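# Sort eight plastic blanks between feed ramp and stock rack

## Task

Find the color of the blank already sitting at the feed ramp's stop. Put all four blanks of that color on the ramp, each lying square across it, packed side by side in one row touching the stop. Put each of the four remaining blanks flat on the stock rack floor, inside a slot bounded by two ribs, centered along the slot's length. Everything must stay in place by itself once the robot lets go; anything only held there by the robot does not count.

## Robot and tools

Robot: one 7-joint arm (waist, shoulder, upper arm roll, elbow, forearm roll, wrist pitch, wrist roll) ending in a two-finger parallel gripper. There is only one arm, so every command carries a single pose. The gripper's fingers extend along its own +z axis and close along its own x axis. end_effector_position is the point midway between the finger pads; fingertips stick out 17.5 mm past it. Pure rotations pivot about that point, which is offset 25 mm toward the gripper's -y from the last joint's axis.

Scene frame: origin on the table surface right under the arm base, +z up, +y to the left when facing along +x. Positions in metres, orientations as quaternions in w,x,y,z order. The base may be slightly tilted, and the reported hand position can be off, more so far from the base.

A ROW is 10 numbers: x, y, z, qw, qx, qy, qz, position, force_limit, speed. The first seven are an absolute target pose for the gripper in the scene frame (not an offset). The last three are each in [-1, 1]. position: +1 opens to 50 mm between pads, about -0.65 brings the pads together, -1 means close until an object blocks them (use this to grip). force_limit: per-pad press force, roughly 20 N at -1, 102 N at 0, 185 N at +1 (actual force may run ~17% above). speed: pad gap rate, 20 mm/s at -1, 85 at 0, 150 at +1. To hold an orientation, repeat the intended quaternion in every row rather than copying the possibly drifted reported one.

execute_actions takes "actions", a list with zero or one item, plus optional "pictures" (bool). Empty list: returns the current state with pictures. One item with "rows" (1 to 15 rows) and "steps" (3 to 15, default 15): each row drives one 1/30 s control step, the last row repeating to fill. One item with only "steps" (up to 300): a wait counted from the previous result, including your reply time. A refused call sends nothing; a call is refused if the target lies more than 0.6 m from the last reported hand position along any gripper axis. Each step the command is clipped to within 70 mm and 16 degrees of the measured pose, so a far target needs several calls; after a call the arm continues only to the last clipped pose. The final 3 steps of an action run after the result is produced, during your reply.

move takes "target" (one 10-number row, absolute pose as above) and optional "speed" in m/s, 0.002 to 0.5, default 0.25 (rotation up to twice that in rad/s). It plans a straight-line path lasting 0.5 to 10 s and does not avoid obstacles; the hand can lag, wander and overshoot the speed, especially near full reach. Finger values go out at the start. Its result adds a move: line: done (settled near target), or off_target, moving, held, fault; plus limits such as paced (pose was clipped) or held (clearance check blocked steps; motion can surge afterward), and the distance to target. Faster moves and targets set deeper past a contact hit and press harder.

wait takes "seconds" (0 to 10) and lets the scene run with no new command. zoom_image takes "camera" (cam_high, cam_low or cam_wrist) and "region" [x0, y0, x1, y1] in pixels, top-left origin, at most 504x504.

Result lines: the state gives end_effector_position and end_effector_quat_wxyz. object_status: 0 fingers moving; 1 blocked while opening; 2 blocked while closing (a proper grip); 3 reached the commanded position or pads met (usually nothing held). Any new position value resets it to 0 until the fingers settle. position_measured is in counts; opening in mm ≈ (250 − value) × 0.202. Fingers that stopped stay put until position changes by at least 0.01; only then do new force_limit or speed values apply, so open first to regrip more gently. After a -1 force_limit grip, status may remain 2 even if the part slips out. "pose unreachable" and HELD mark steps changed or blocked by the clearance check (the base mount counts as arm). "Hand target" shows where the controller is currently heading. Joint torques are listed in joint order and shift with contact or load. MOTOR HOT appears from 60 °C; at 75 °C an OVER-TEMPERATURE FAULT lets the arm sag, so avoid holding loads for long. Joint ranges: waist, upper arm roll, forearm roll, wrist roll ±6.283; shoulder ±2.250; elbow ±2.580; wrist pitch ±2.100 rad.

Cameras cam_high, cam_low and cam_wrist come with calibration (K, distortion, world-to-camera transform); fixed ones may be off by a couple of degrees and millimetres.

Avoid: knocking or dropping anything off the table (fails the task), dropping parts, slamming or pushing hard. A contact torque over a joint's limit (50.2 N m for the first four joints, 31.6 for the last three, load included) causes a TORQUE FAULT: 10 s stop and the rest of the call is skipped. Occasional external tugs on a held part or pushes on loose parts can occur. Release parts so they rest on their own before ending.

Each tool is called after "Request:" as name(argument=value, ...) on one line, values as JSON.

## Session

I'll start by looking at the scene.

Request:
execute_actions(actions=[])

Scene clock: 0.00 s of 9600.00 s.
end_effector_position=(+0.5989, -0.1991, +0.3370) position_measured=3 object_status=3 end_effector_quat_wxyz=(+0.100, +0.181, +0.943, -0.259)
Joint positions: [-0.163  0.689 -0.134  1.107  0.655  1.325  2.544]
Joint velocities: [-0.    -0.     0.    -0.001  0.001 -0.     0.   ]
Joint torques (N m, as the joint torque sensors report them, + toward a larger angle): no reading
Motor temperatures (°C, as the motors report them): [31 28 25 30 34 33 37]
Hand target: +0.599, -0.199, +0.337; +0.100, +0.181, +0.943, -0.259

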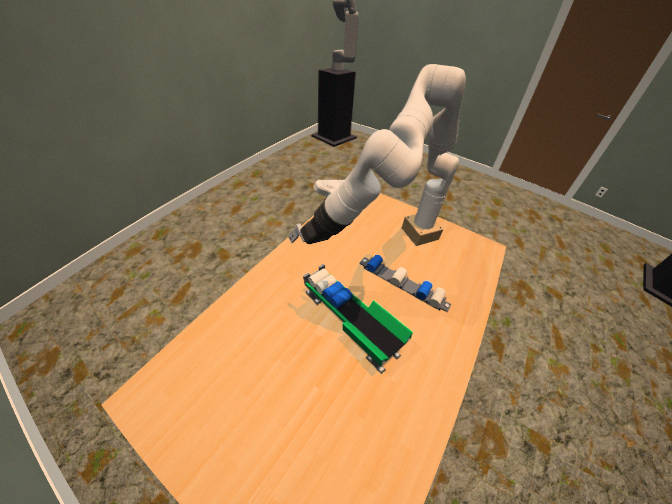

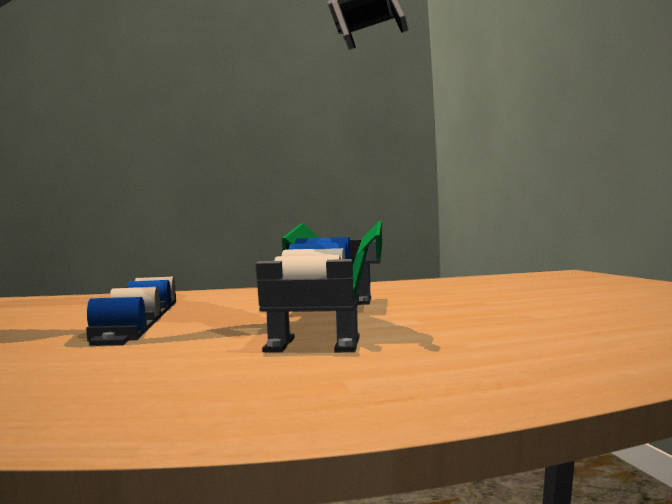

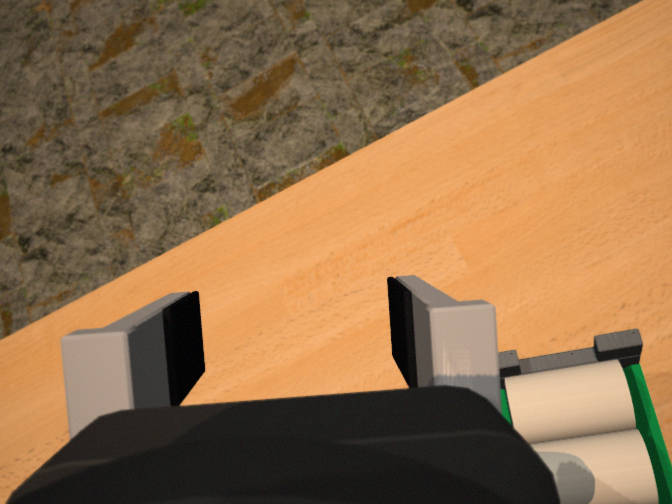

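Request:
zoom_image(camera="cam_high", region=[290, 240, 470, 385])

Request:
zoom_image(camera="cam_low", region=[60, 200, 420, 370])

Region (290, 240, 470, 385) of cam_high's 672x504 image, scaled by 2.800, with more detail than that image has; it fills the top 406 rows of this view, and the rest is white.

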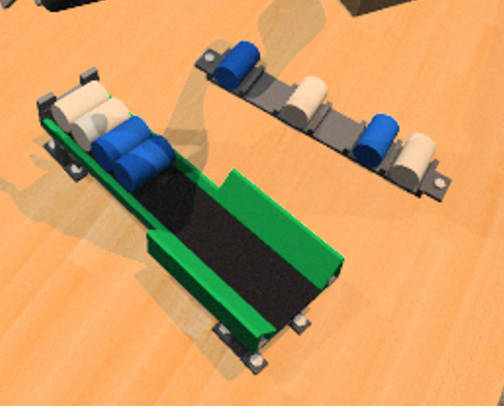

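Region (60, 200, 420, 370) of cam_low's 672x504 image, scaled by 1.400, with more detail than that image has; it fills the top 238 rows of this view, and the rest is white.

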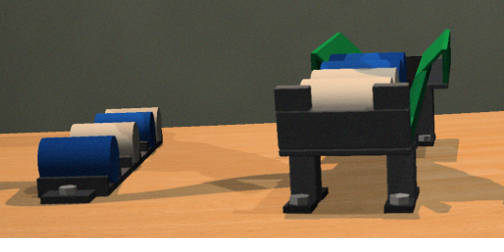

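Request:
move(target=[0.6, -0.11, 0.3, 0, 0.793, 0.609, 0, 1, -0.5, 0.5], speed=0.4)

Scene clock: 3.27 s of 9600.00 s.
end_effector_position=(+0.5997, -0.1098, +0.2987) position_measured=3 object_status=3 end_effector_quat_wxyz=(-0.000, +0.793, +0.609, -0.000)
Joint positions: [-0.013  0.855 -0.109  0.708  0.071  1.576  1.43 ]
Joint velocities: [ 0.004 -0.01   0.     0.011  0.    -0.009 -0.002]
Joint torques (N m, as the joint torque sensors report them, + toward a larger angle): [ -0.02 -25.6   -0.21  -9.88  -0.01  -0.41  -0.06]
Motor temperatures (°C, as the motors report them): [31 29 25 30 34 33 37]
Hand target: +0.600, -0.110, +0.299; +0.000, +0.793, +0.609, +0.000
Off the commanded pose: 0.001 m, 0 deg.
Kept back: nothing.
move: done
camera_calibration (this result's frames):
cam_wrist: T_world_to_cam=[[0.343963, 0.938519, 0.0295303, -0.124147], [0.935833, -0.345213, 0.0710236, -0.603737], [0.0768512, 0.00320599, -0.997037, 0.416253], [0, 0, 0, 1]] pos_world=[0.575709, -0.093238, 0.461565]

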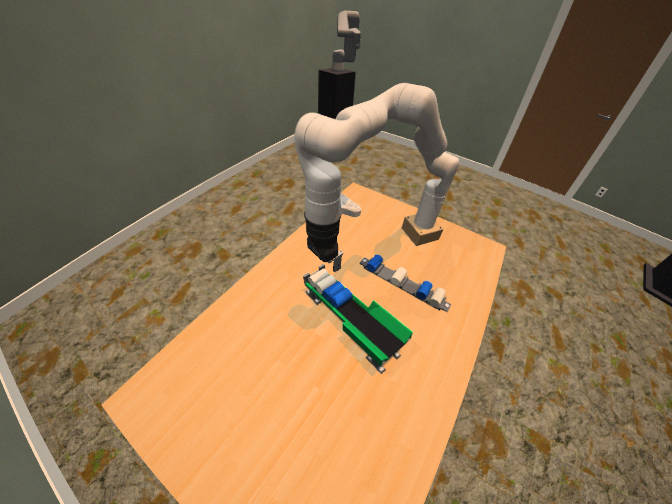

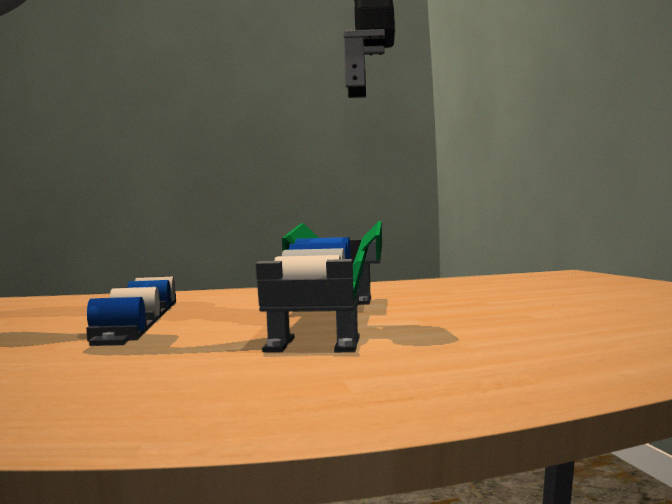

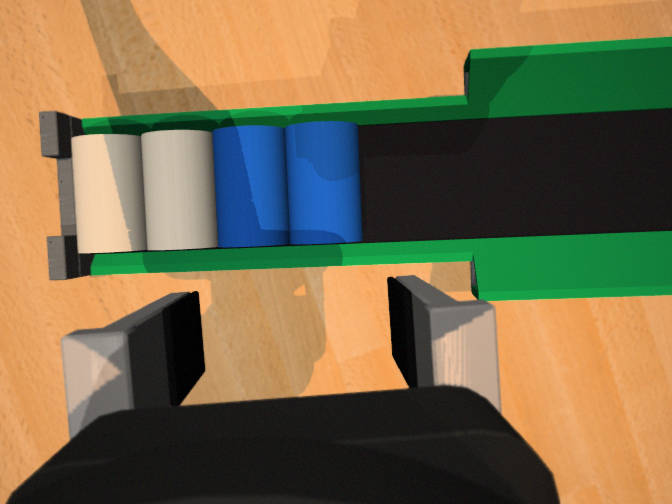

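Request:
move(target=[0.569, -0.076, 0.15, 0, 0.8039, 0.5948, 0, 1, -0.5, 0.5], speed=0.3)

Scene clock: 6.67 s of 9600.00 s.
end_effector_position=(+0.5691, -0.0763, +0.1498) position_measured=3 object_status=3 end_effector_quat_wxyz=(-0.000, +0.803, +0.595, +0.000)
Joint positions: [-0.042  0.858 -0.114  1.195  0.084  1.087  1.324]
Joint velocities: [-0.001 -0.004 -0.001  0.002  0.001 -0.004 -0.001]
Joint torques (N m, as the joint torque sensors report them, + toward a larger angle): [ -0.65 -24.6   -0.45  -9.03   0.2    0.27  -0.14]
Motor temperatures (°C, as the motors report them): [31 29 25 30 34 33 37]
Hand target: +0.569, -0.076, +0.150; -0.000, +0.803, +0.595, +0.000
Off the commanded pose: 0.000 m, 0 deg.
Kept back: nothing.
move: done
camera_calibration (this result's frames):
cam_wrist: T_world_to_cam=[[0.376768, 0.925833, 0.0296501, -0.16033], [0.923085, -0.377933, 0.0712734, -0.54819], [0.0771929, 0.000515987, -0.997016, 0.269596], [0, 0, 0, 1]] pos_world=[0.545623, -0.0588796, 0.312617]

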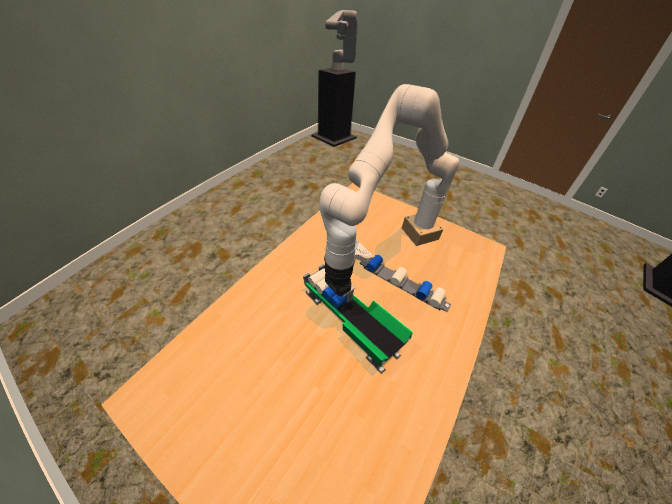

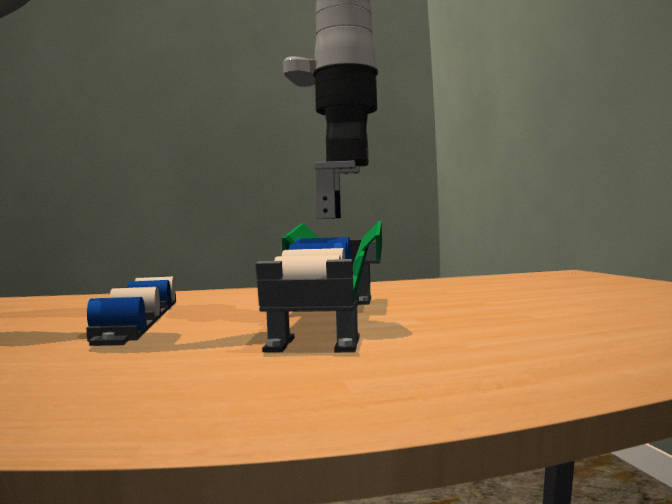

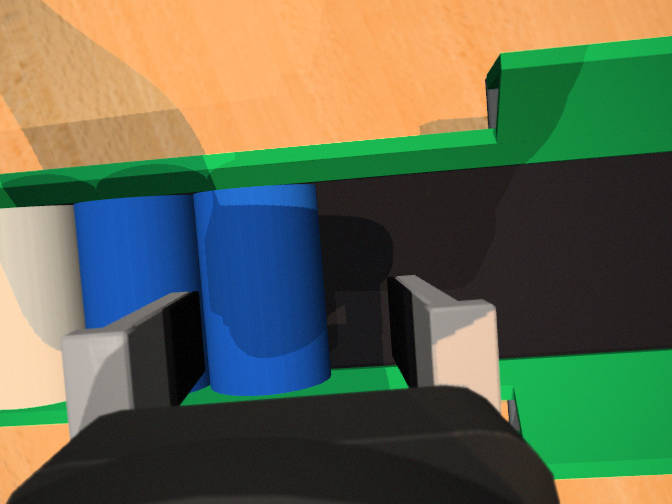

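Request:
move(target=[0.5599, -0.0792, 0.126, 0, 0.8039, 0.5948, 0, 1, -0.5, 0.5], speed=0.08)

Scene clock: 8.27 s of 9600.00 s.
end_effector_position=(+0.5599, -0.0792, +0.1260) position_measured=3 object_status=3 end_effector_quat_wxyz=(-0.000, +0.804, +0.595, -0.000)
Joint positions: [-0.034  0.869 -0.113  1.258  0.088  1.013  1.325]
Joint velocities: [ 0.001 -0.001  0.     0.001  0.001 -0.001  0.   ]
Joint torques (N m, as the joint torque sensors report them, + toward a larger angle): [ -0.14 -23.88  -0.59  -8.54   0.14   0.18  -0.05]
Motor temperatures (°C, as the motors report them): [31 29 25 30 34 33 37]
Hand target: +0.560, -0.079, +0.126; -0.000, +0.804, +0.595, +0.000
Off the commanded pose: 0.000 m, 0 deg.
Kept back: nothing.
move: done
camera_calibration (this result's frames):
cam_wrist: T_world_to_cam=[[0.377899, 0.92538, 0.0293927, -0.154155], [0.922627, -0.37904, 0.0713301, -0.538953], [0.0771485, 0.000162902, -0.99702, 0.246589], [0, 0, 0, 1]] pos_world=[0.536484, -0.061673, 0.288828]

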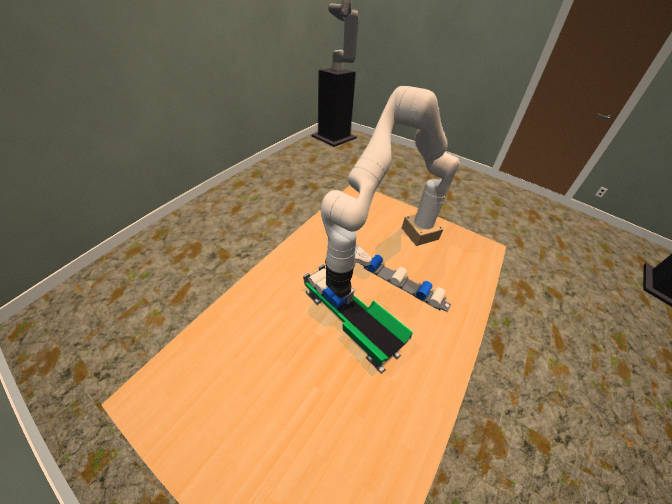

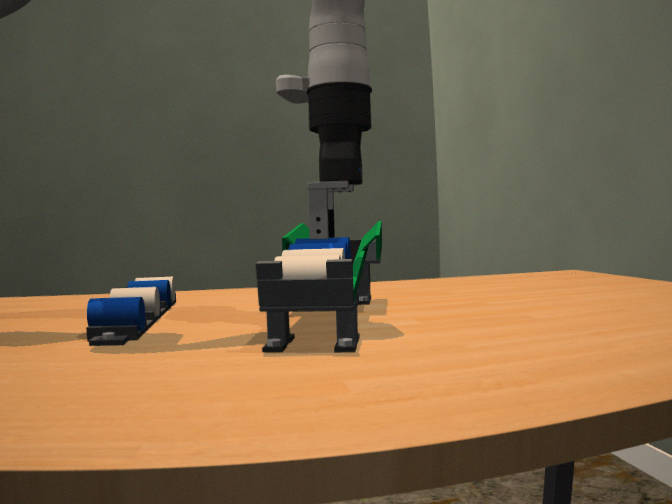

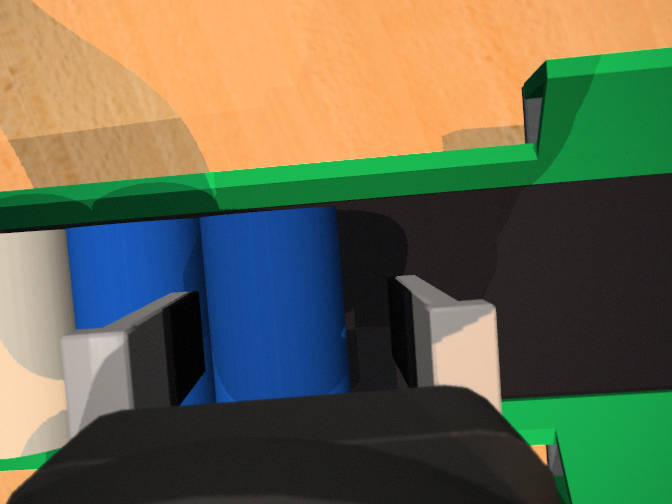

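Request:
move(target=[0.5602, -0.0782, 0.116, 0, 0.8039, 0.5948, 0, 1, -0.5, 0.5], speed=0.03)

Scene clock: 9.20 s of 9600.00 s.
end_effector_position=(+0.5603, -0.0781, +0.1162) position_measured=3 object_status=3 end_effector_quat_wxyz=(+0.000, +0.804, +0.595, +0.000)
Joint positions: [-0.037  0.882 -0.112  1.265  0.09   0.992  1.321]
Joint velocities: [-0.001  0.001 -0.     0.     0.001 -0.001 -0.   ]
Joint torques (N m, as the joint torque sensors report them, + toward a larger angle): [  0.08 -24.06  -0.37  -8.1    0.21  -0.03   0.01]
Motor temperatures (°C, as the motors report them): [31 29 25 30 34 33 37]
Hand target: +0.560, -0.078, +0.116; -0.000, +0.804, +0.595, +0.000
Off the commanded pose: 0.000 m, 0 deg.
Kept back: nothing.
move: done
camera_calibration (this result's frames):
cam_wrist: T_world_to_cam=[[0.378002, 0.925332, 0.0295797, -0.155101], [0.92255, -0.379157, 0.0717049, -0.538217], [0.0775663, 0.000184185, -0.996987, 0.236572], [0, 0, 0, 1]] pos_world=[0.536811, -0.0605927, 0.27904]

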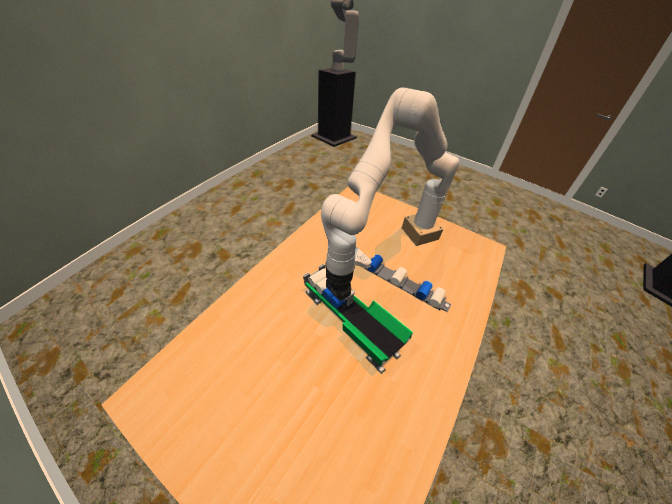

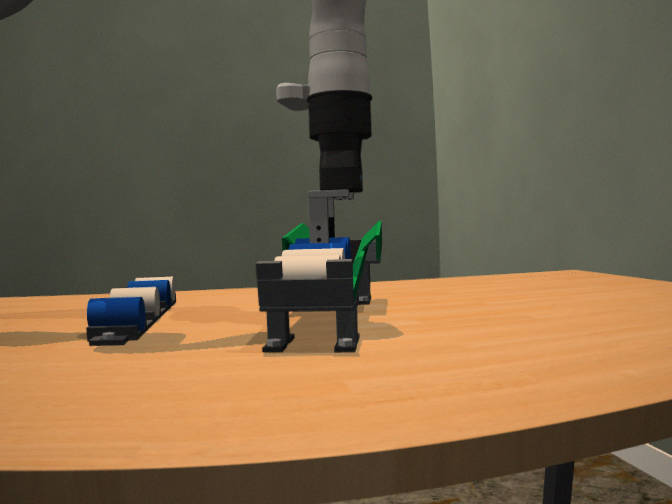

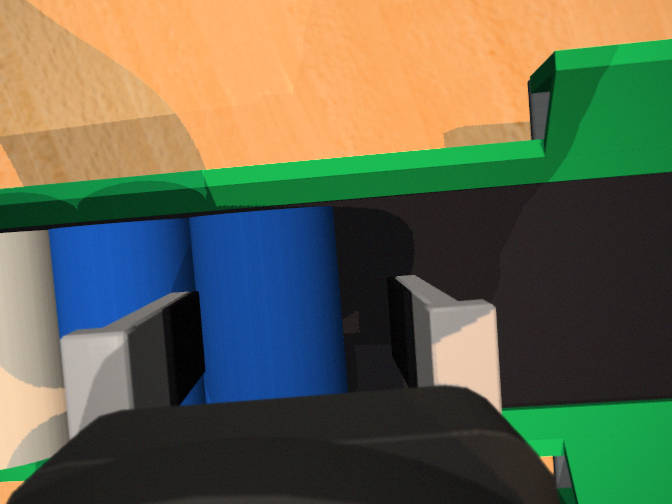

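Request:
move(target=[0.5617, -0.0734, 0.1135, 0, 0.8039, 0.5948, 0, 1, -0.5, 0.5], speed=0.015)

Scene clock: 10.13 s of 9600.00 s.
end_effector_position=(+0.5618, -0.0741, +0.1138) position_measured=3 object_status=3 end_effector_quat_wxyz=(+0.000, +0.804, +0.595, -0.000)
Joint positions: [-0.045  0.887 -0.111  1.264  0.091  0.989  1.313]
Joint velocities: [-0.001  0.001 -0.001 -0.    -0.     0.001 -0.001]
Joint torques (N m, as the joint torque sensors report them, + toward a larger angle): [ -0.51 -24.08  -0.75  -8.52   0.23  -0.14   0.11]
Motor temperatures (°C, as the motors report them): [31 29 25 30 34 33 37]
Hand target: +0.562, -0.073, +0.114; +0.000, +0.804, +0.595, +0.000
Off the commanded pose: 0.001 m, 0 deg.
Kept back: nothing.
move: done
camera_calibration (this result's frames):
cam_wrist: T_world_to_cam=[[0.378605, 0.925109, 0.0288354, -0.159578], [0.922285, -0.379701, 0.072238, -0.537832], [0.0777768, -0.000755238, -0.996971, 0.233935], [0, 0, 0, 1]] pos_world=[0.538256, -0.0564113, 0.276679]

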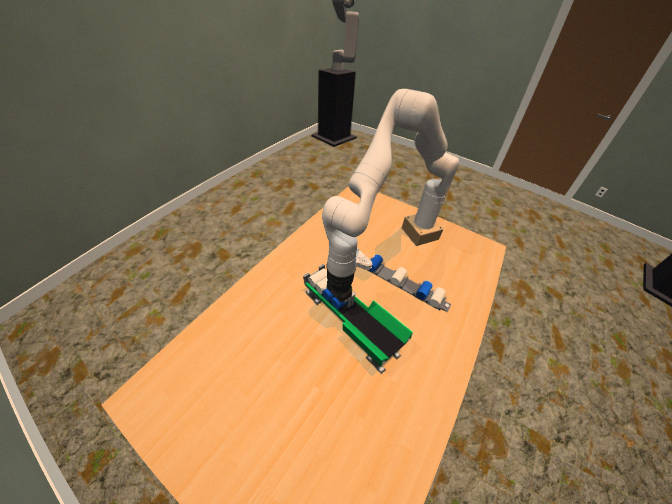

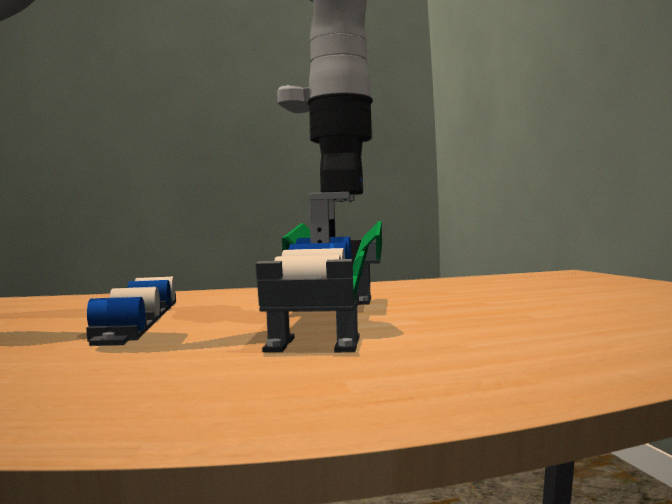

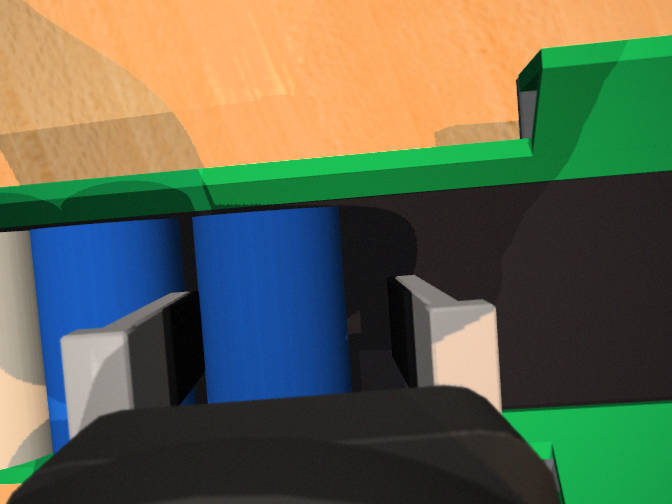

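Request:
move(target=[0.5629, -0.0696, 0.0985, 0, 0.8039, 0.5948, 0, 1, -0.5, 0.5], speed=0.03)

Request:
move(target=[0.5629, -0.0696, 0.0985, 0, 0.8039, 0.5948, 0, -1, -0.4, -0.3], speed=0.03)

Scene clock: 11.17 s of 9600.00 s.
end_effector_position=(+0.5629, -0.0701, +0.0987) position_measured=3 object_status=3 end_effector_quat_wxyz=(+0.000, +0.804, +0.595, -0.000)
Joint positions: [-0.053  0.91  -0.11   1.27   0.093  0.96   1.305]
Joint velocities: [-0.     0.002  0.    -0.     0.002 -0.001 -0.001]
Joint torques (N m, as the joint torque sensors report them, + toward a larger angle): [ -0.49 -24.36  -0.49  -8.36  -0.06  -0.09  -0.13]
Motor temperatures (°C, as the motors report them): [31 30 25 30 34 33 37]
Hand target: +0.563, -0.070, +0.099; +0.000, +0.804, +0.595, +0.000
Off the commanded pose: 0.001 m, 0 deg.
Kept back: nothing.
move: done
camera_calibration (this result's frames):
cam_wrist: T_world_to_cam=[[0.378386, 0.925195, 0.0289401, -0.163144], [0.9224, -0.379491, 0.0718627, -0.536292], [0.0774696, -0.000497516, -0.996995, 0.21896], [0, 0, 0, 1]] pos_world=[0.539444, -0.0524696, 0.261563]

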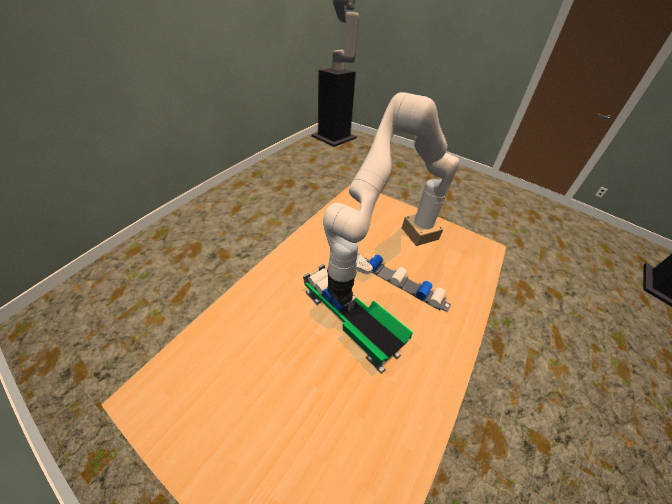

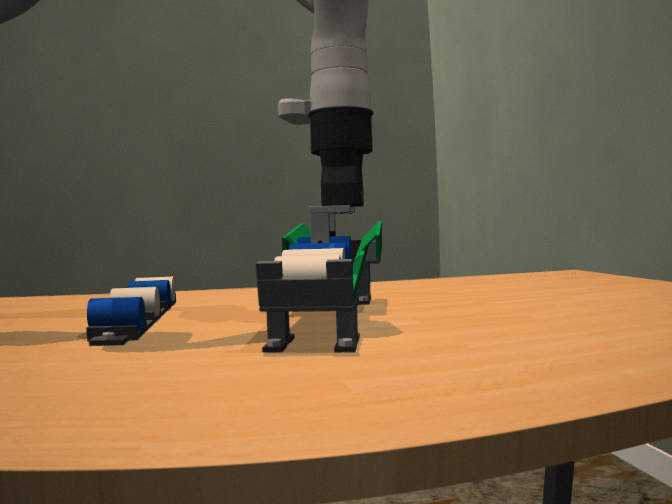

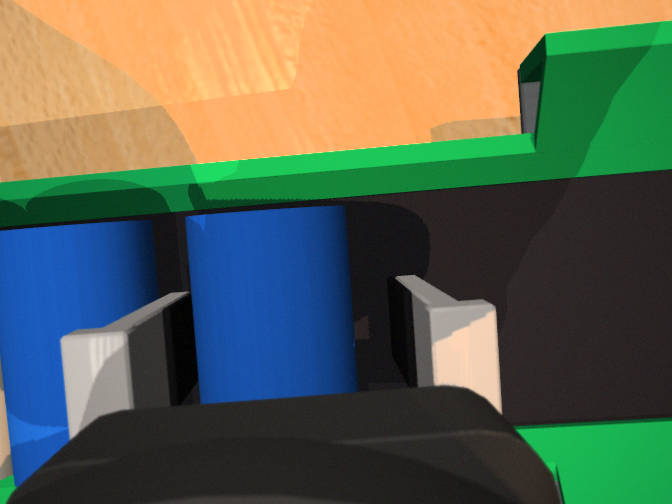

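Scene clock: 11.87 s of 9600.00 s.
end_effector_position=(+0.5630, -0.0702, +0.0988) position_measured=58 object_status=2 end_effector_quat_wxyz=(+0.000, +0.804, +0.595, -0.000)
Joint positions: [-0.052  0.909 -0.11   1.27   0.093  0.96   1.304]
Joint velocities: [ 0.    -0.    -0.     0.001 -0.     0.    -0.   ]
Joint torques (N m, as the joint torque sensors report them, + toward a larger angle): [ -0.59 -24.07  -0.72  -8.04  -0.11  -0.08   0.06]
Motor temperatures (°C, as the motors report them): [31 30 25 30 34 33 37]
Hand target: +0.563, -0.070, +0.098; +0.000, +0.804, +0.595, +0.000
Off the commanded pose: 0.001 m, 0 deg.
Kept back: nothing.
move: done
camera_calibration (this result's frames):
cam_wrist: T_world_to_cam=[[0.378555, 0.92513, 0.0288178, -0.163149], [0.922314, -0.379649, 0.0721326, -0.536377], [0.0776727, -0.000727025, -0.996979, 0.218892], [0, 0, 0, 1]] pos_world=[0.539467, -0.0525415, 0.261622]

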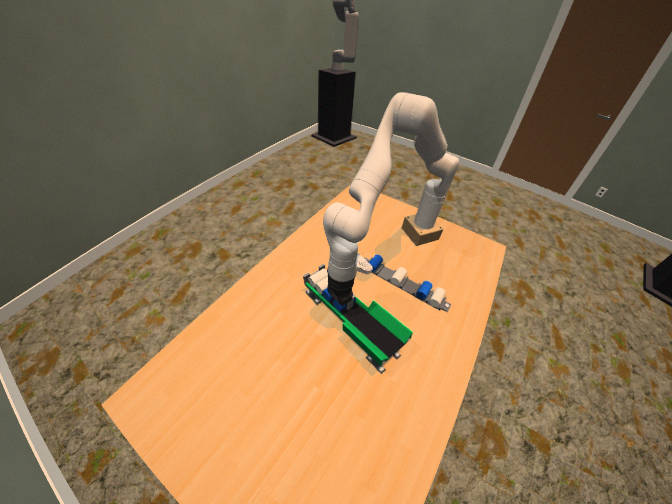

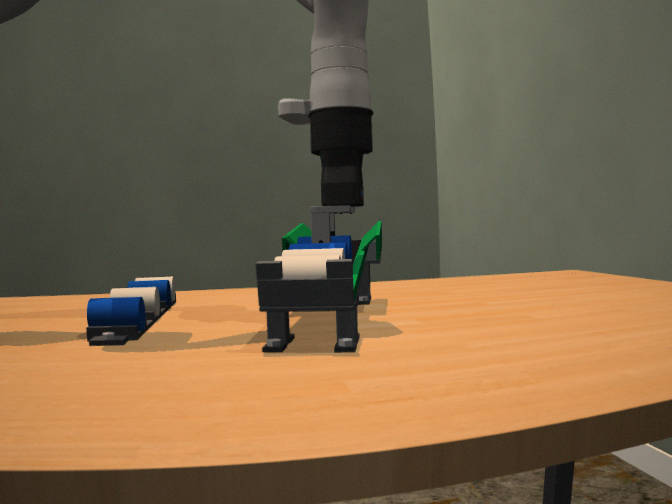

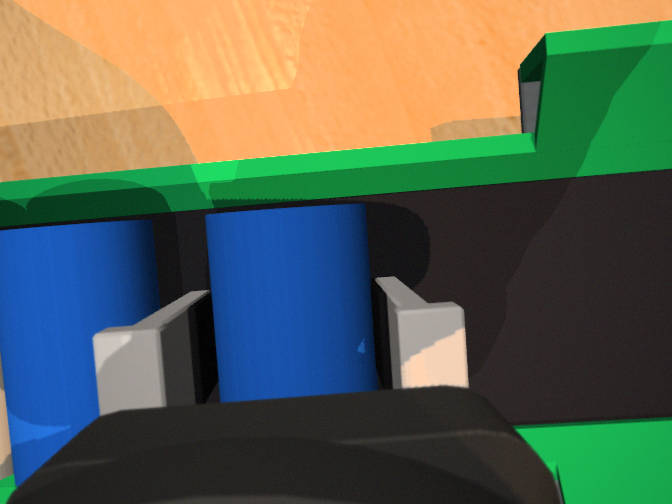

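Request:
move(target=[0.5629, -0.0696, 0.14, 0, 0.8039, 0.5948, 0, -1, -0.4, -0.3], speed=0.15)

Request:
move(target=[0.42, 0.05, 0.3, 0, 0.7193, 0.6947, 0, -1, -0.4, -0.3], speed=0.35)

Scene clock: 12.87 s of 9600.00 s.
end_effector_position=(+0.5628, -0.0696, +0.1399) position_measured=58 object_status=2 end_effector_quat_wxyz=(+0.000, +0.804, +0.595, -0.000)
Joint positions: [-0.051  0.854 -0.114  1.239  0.086  1.047  1.309]
Joint velocities: [ 0.    -0.002 -0.     0.001 -0.001  0.002  0.   ]
Joint torques (N m, as the joint torque sensors report them, + toward a larger angle): [ -0.02 -24.18  -0.46  -8.84   0.15   0.01   0.07]
Motor temperatures (°C, as the motors report them): [31 30 25 30 34 33 37]
Hand target: +0.563, -0.070, +0.140; +0.000, +0.804, +0.595, -0.000
Off the commanded pose: 0.000 m, 0 deg.
Kept back: nothing.
move: done
camera_calibration (this result's frames):
cam_wrist: T_world_to_cam=[[0.378467, 0.925153, 0.0292361, -0.164842], [0.922387, -0.379595, 0.0714911, -0.538932], [0.077238, -0.0000900403, -0.997013, 0.260159], [0, 0, 0, 1]] pos_world=[0.539397, -0.0520482, 0.30273]

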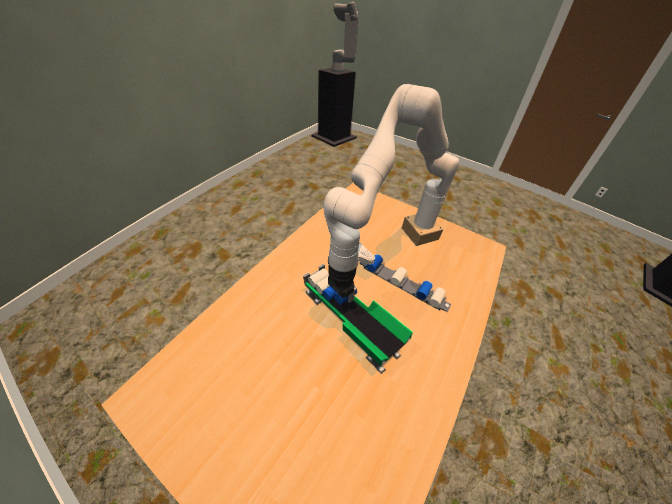

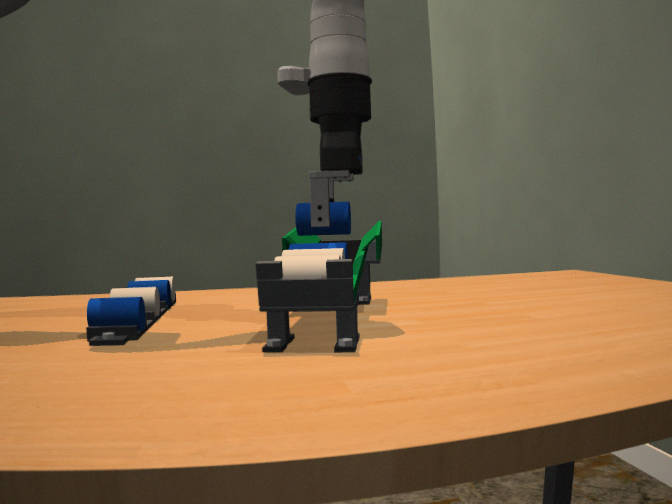

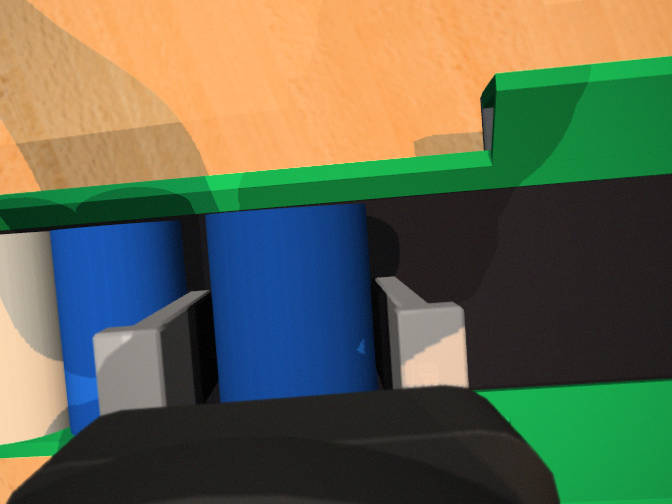

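Scene clock: 14.17 s of 9600.00 s.
end_effector_position=(+0.4200, +0.0496, +0.2993) position_measured=58 object_status=2 end_effector_quat_wxyz=(+0.000, +0.720, +0.694, +0.000)
Joint positions: [-0.194  0.37  -0.231  1.573  0.08   1.198  1.302]
Joint velocities: [-0.001 -0.005 -0.001 -0.001  0.002  0.    -0.001]
Joint torques (N m, as the joint torque sensors report them, + toward a larger angle): [ -0.38 -16.84  -0.73  -9.22   0.05  -0.15  -0.04]
Motor temperatures (°C, as the motors report them): [31 30 25 30 34 33 37]
Hand target: +0.420, +0.050, +0.300; +0.000, +0.720, +0.694, +0.001
Off the commanded pose: 0.001 m, 0 deg.
Kept back: nothing.
move: done
camera_calibration (this result's frames):
cam_wrist: T_world_to_cam=[[0.126746, 0.99149, 0.0297215, -0.123447], [0.989063, -0.128601, 0.0722262, -0.413967], [0.0754337, 0.0202421, -0.996945, 0.429905], [0, 0, 0, 1]] pos_world=[0.392656, 0.0604583, 0.46216]

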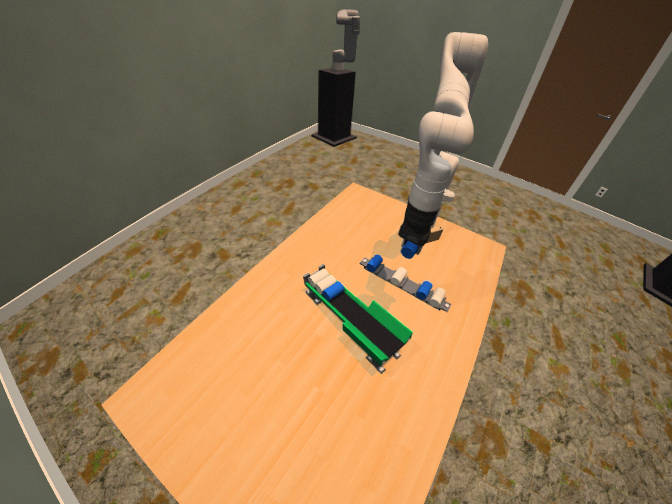

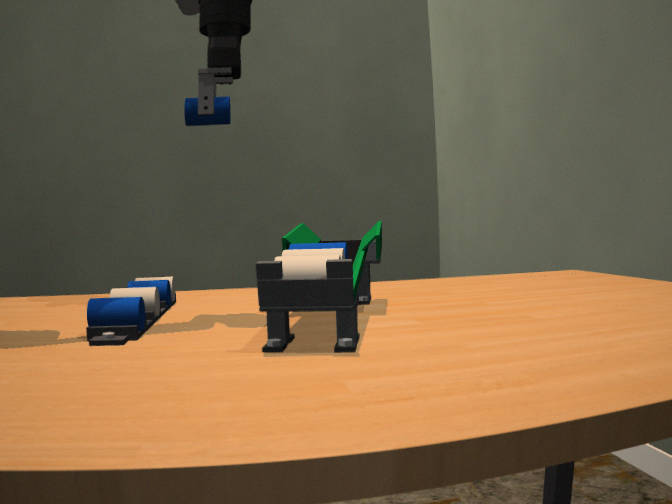

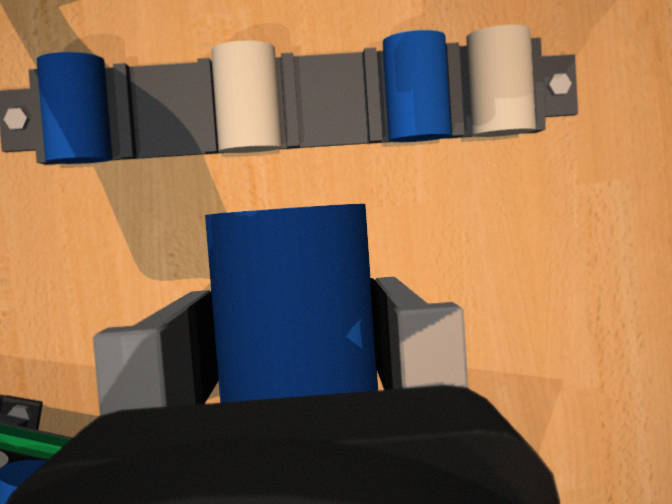

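Request:
zoom_image(camera="cam_wrist", region=[0, 10, 336, 230])

Request:
zoom_image(camera="cam_wrist", region=[264, 0, 600, 220])

Request:
zoom_image(camera="cam_low", region=[160, 50, 260, 140])

Region (0, 10, 336, 230) of cam_wrist's 672x504 image, scaled by 1.500; it fills the top 330 rows of this view, and the rest is white.

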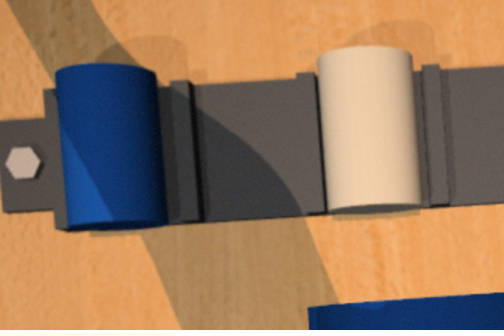

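Region (264, 0, 600, 220) of cam_wrist's 672x504 image, scaled by 1.500; it fills the top 330 rows of this view, and the rest is white.

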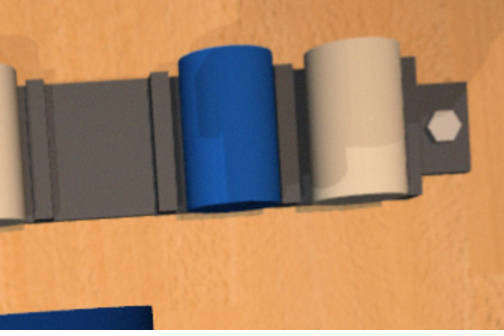

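Region (160, 50, 260, 140) of cam_low's 672x504 image, scaled by 5.040, with more detail than that image has; it fills the top 454 rows of this view, and the rest is white.

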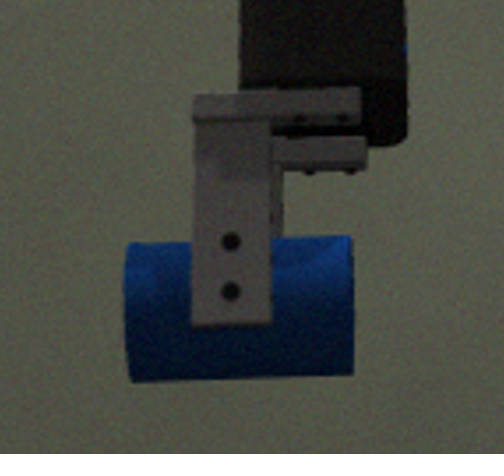

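Request:
move(target=[0.3158, 0.0749, 0.095, 0, 0.7242, 0.6896, 0, -1, -0.4, -0.3], speed=0.3)

Scene clock: 16.07 s of 9600.00 s.
end_effector_position=(+0.3163, +0.0748, +0.0952) position_measured=58 object_status=2 end_effector_quat_wxyz=(-0.000, +0.724, +0.690, +0.001)
Joint positions: [-0.341  0.542 -0.184  2.175  0.205  0.429  1.042]
Joint velocities: [-0.009  0.004 -0.     0.001  0.003 -0.001 -0.004]
Joint torques (N m, as the joint torque sensors report them, + toward a larger angle): [ -0.19 -15.53  -0.7   -3.76   0.26  -0.17   0.11]
Motor temperatures (°C, as the motors report them): [31 30 25 30 34 33 37]
Hand target: +0.316, +0.075, +0.095; -0.000, +0.723, +0.690, +0.001
Off the commanded pose: 0.001 m, 0 deg.
Kept back: nothing.
move: done
camera_calibration (this result's frames):
cam_wrist: T_world_to_cam=[[0.138484, 0.989878, 0.0310373, -0.132937], [0.987489, -0.140401, 0.0717858, -0.292017], [0.0754168, 0.0207079, -0.996937, 0.233684], [0, 0, 0, 1]] pos_world=[0.28915, 0.0857534, 0.258057]

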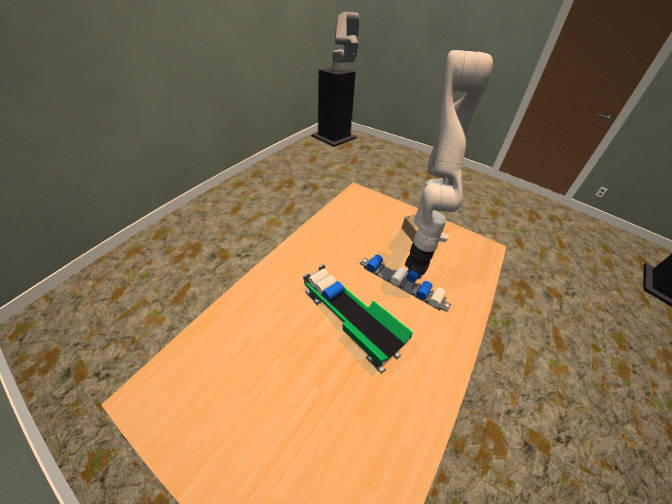

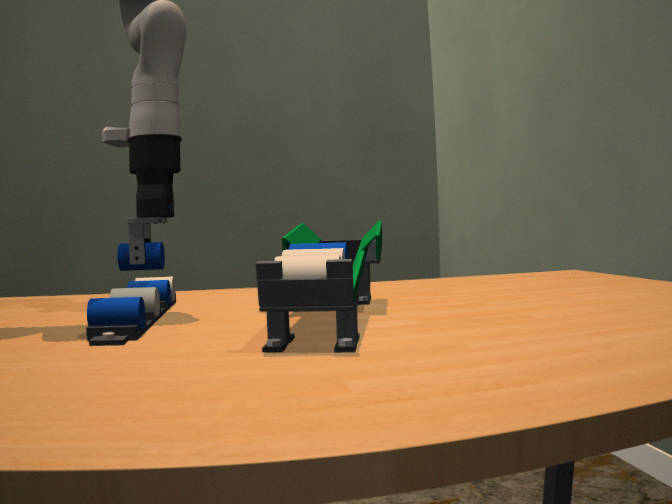

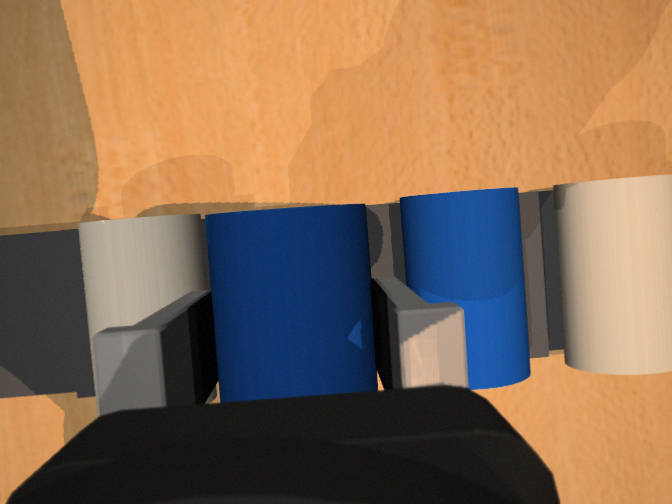

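Request:
move(target=[0.3143, 0.0767, 0.048, 0, 0.7242, 0.6896, 0, -1, -0.4, -0.3], speed=0.1)

Scene clock: 17.17 s of 9600.00 s.
end_effector_position=(+0.3146, +0.0767, +0.0483) position_measured=58 object_status=2 end_effector_quat_wxyz=(-0.000, +0.724, +0.690, +0.000)
Joint positions: [-0.398  0.666 -0.121  2.202  0.247  0.274  0.995]
Joint velocities: [-0.004  0.007  0.001  0.001  0.    -0.001 -0.001]
Joint torques (N m, as the joint torque sensors report them, + toward a larger angle): [ -0.35 -15.77  -0.4   -2.72   0.35  -0.15   0.  ]
Motor temperatures (°C, as the motors report them): [31 30 25 30 34 33 37]
Hand target: +0.314, +0.077, +0.048; -0.000, +0.724, +0.690, +0.000
Off the commanded pose: 0.000 m, 0 deg.
Kept back: nothing.
move: done
camera_calibration (this result's frames):
cam_wrist: T_world_to_cam=[[0.139706, 0.989741, 0.0299186, -0.133466], [0.987317, -0.141538, 0.0719161, -0.286578], [0.0754129, 0.019492, -0.996962, 0.187153], [0, 0, 0, 1]] pos_world=[0.287476, 0.0878868, 0.211187]

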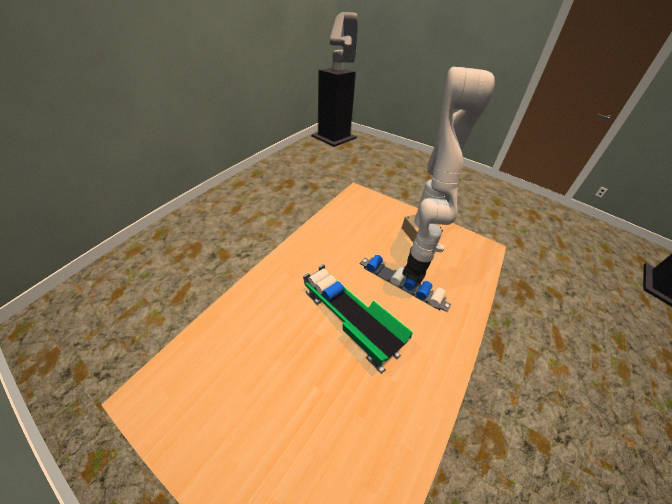

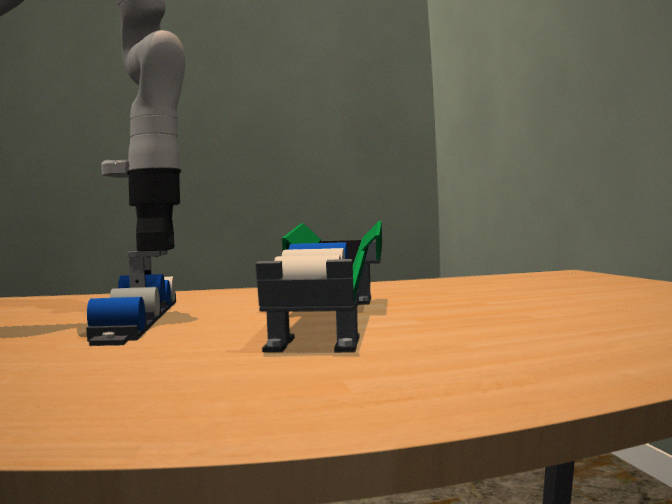

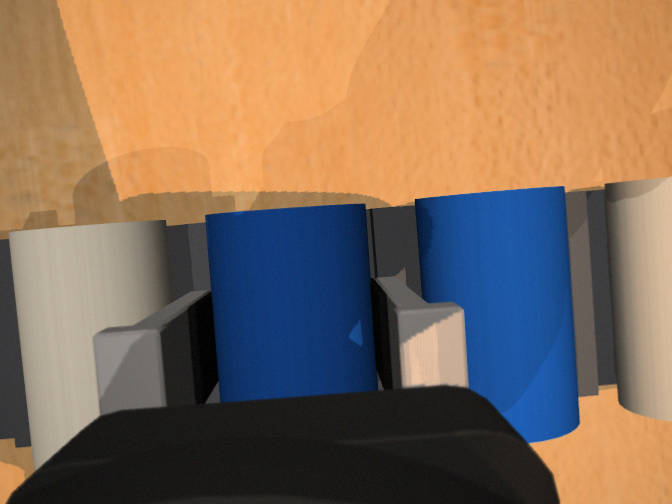

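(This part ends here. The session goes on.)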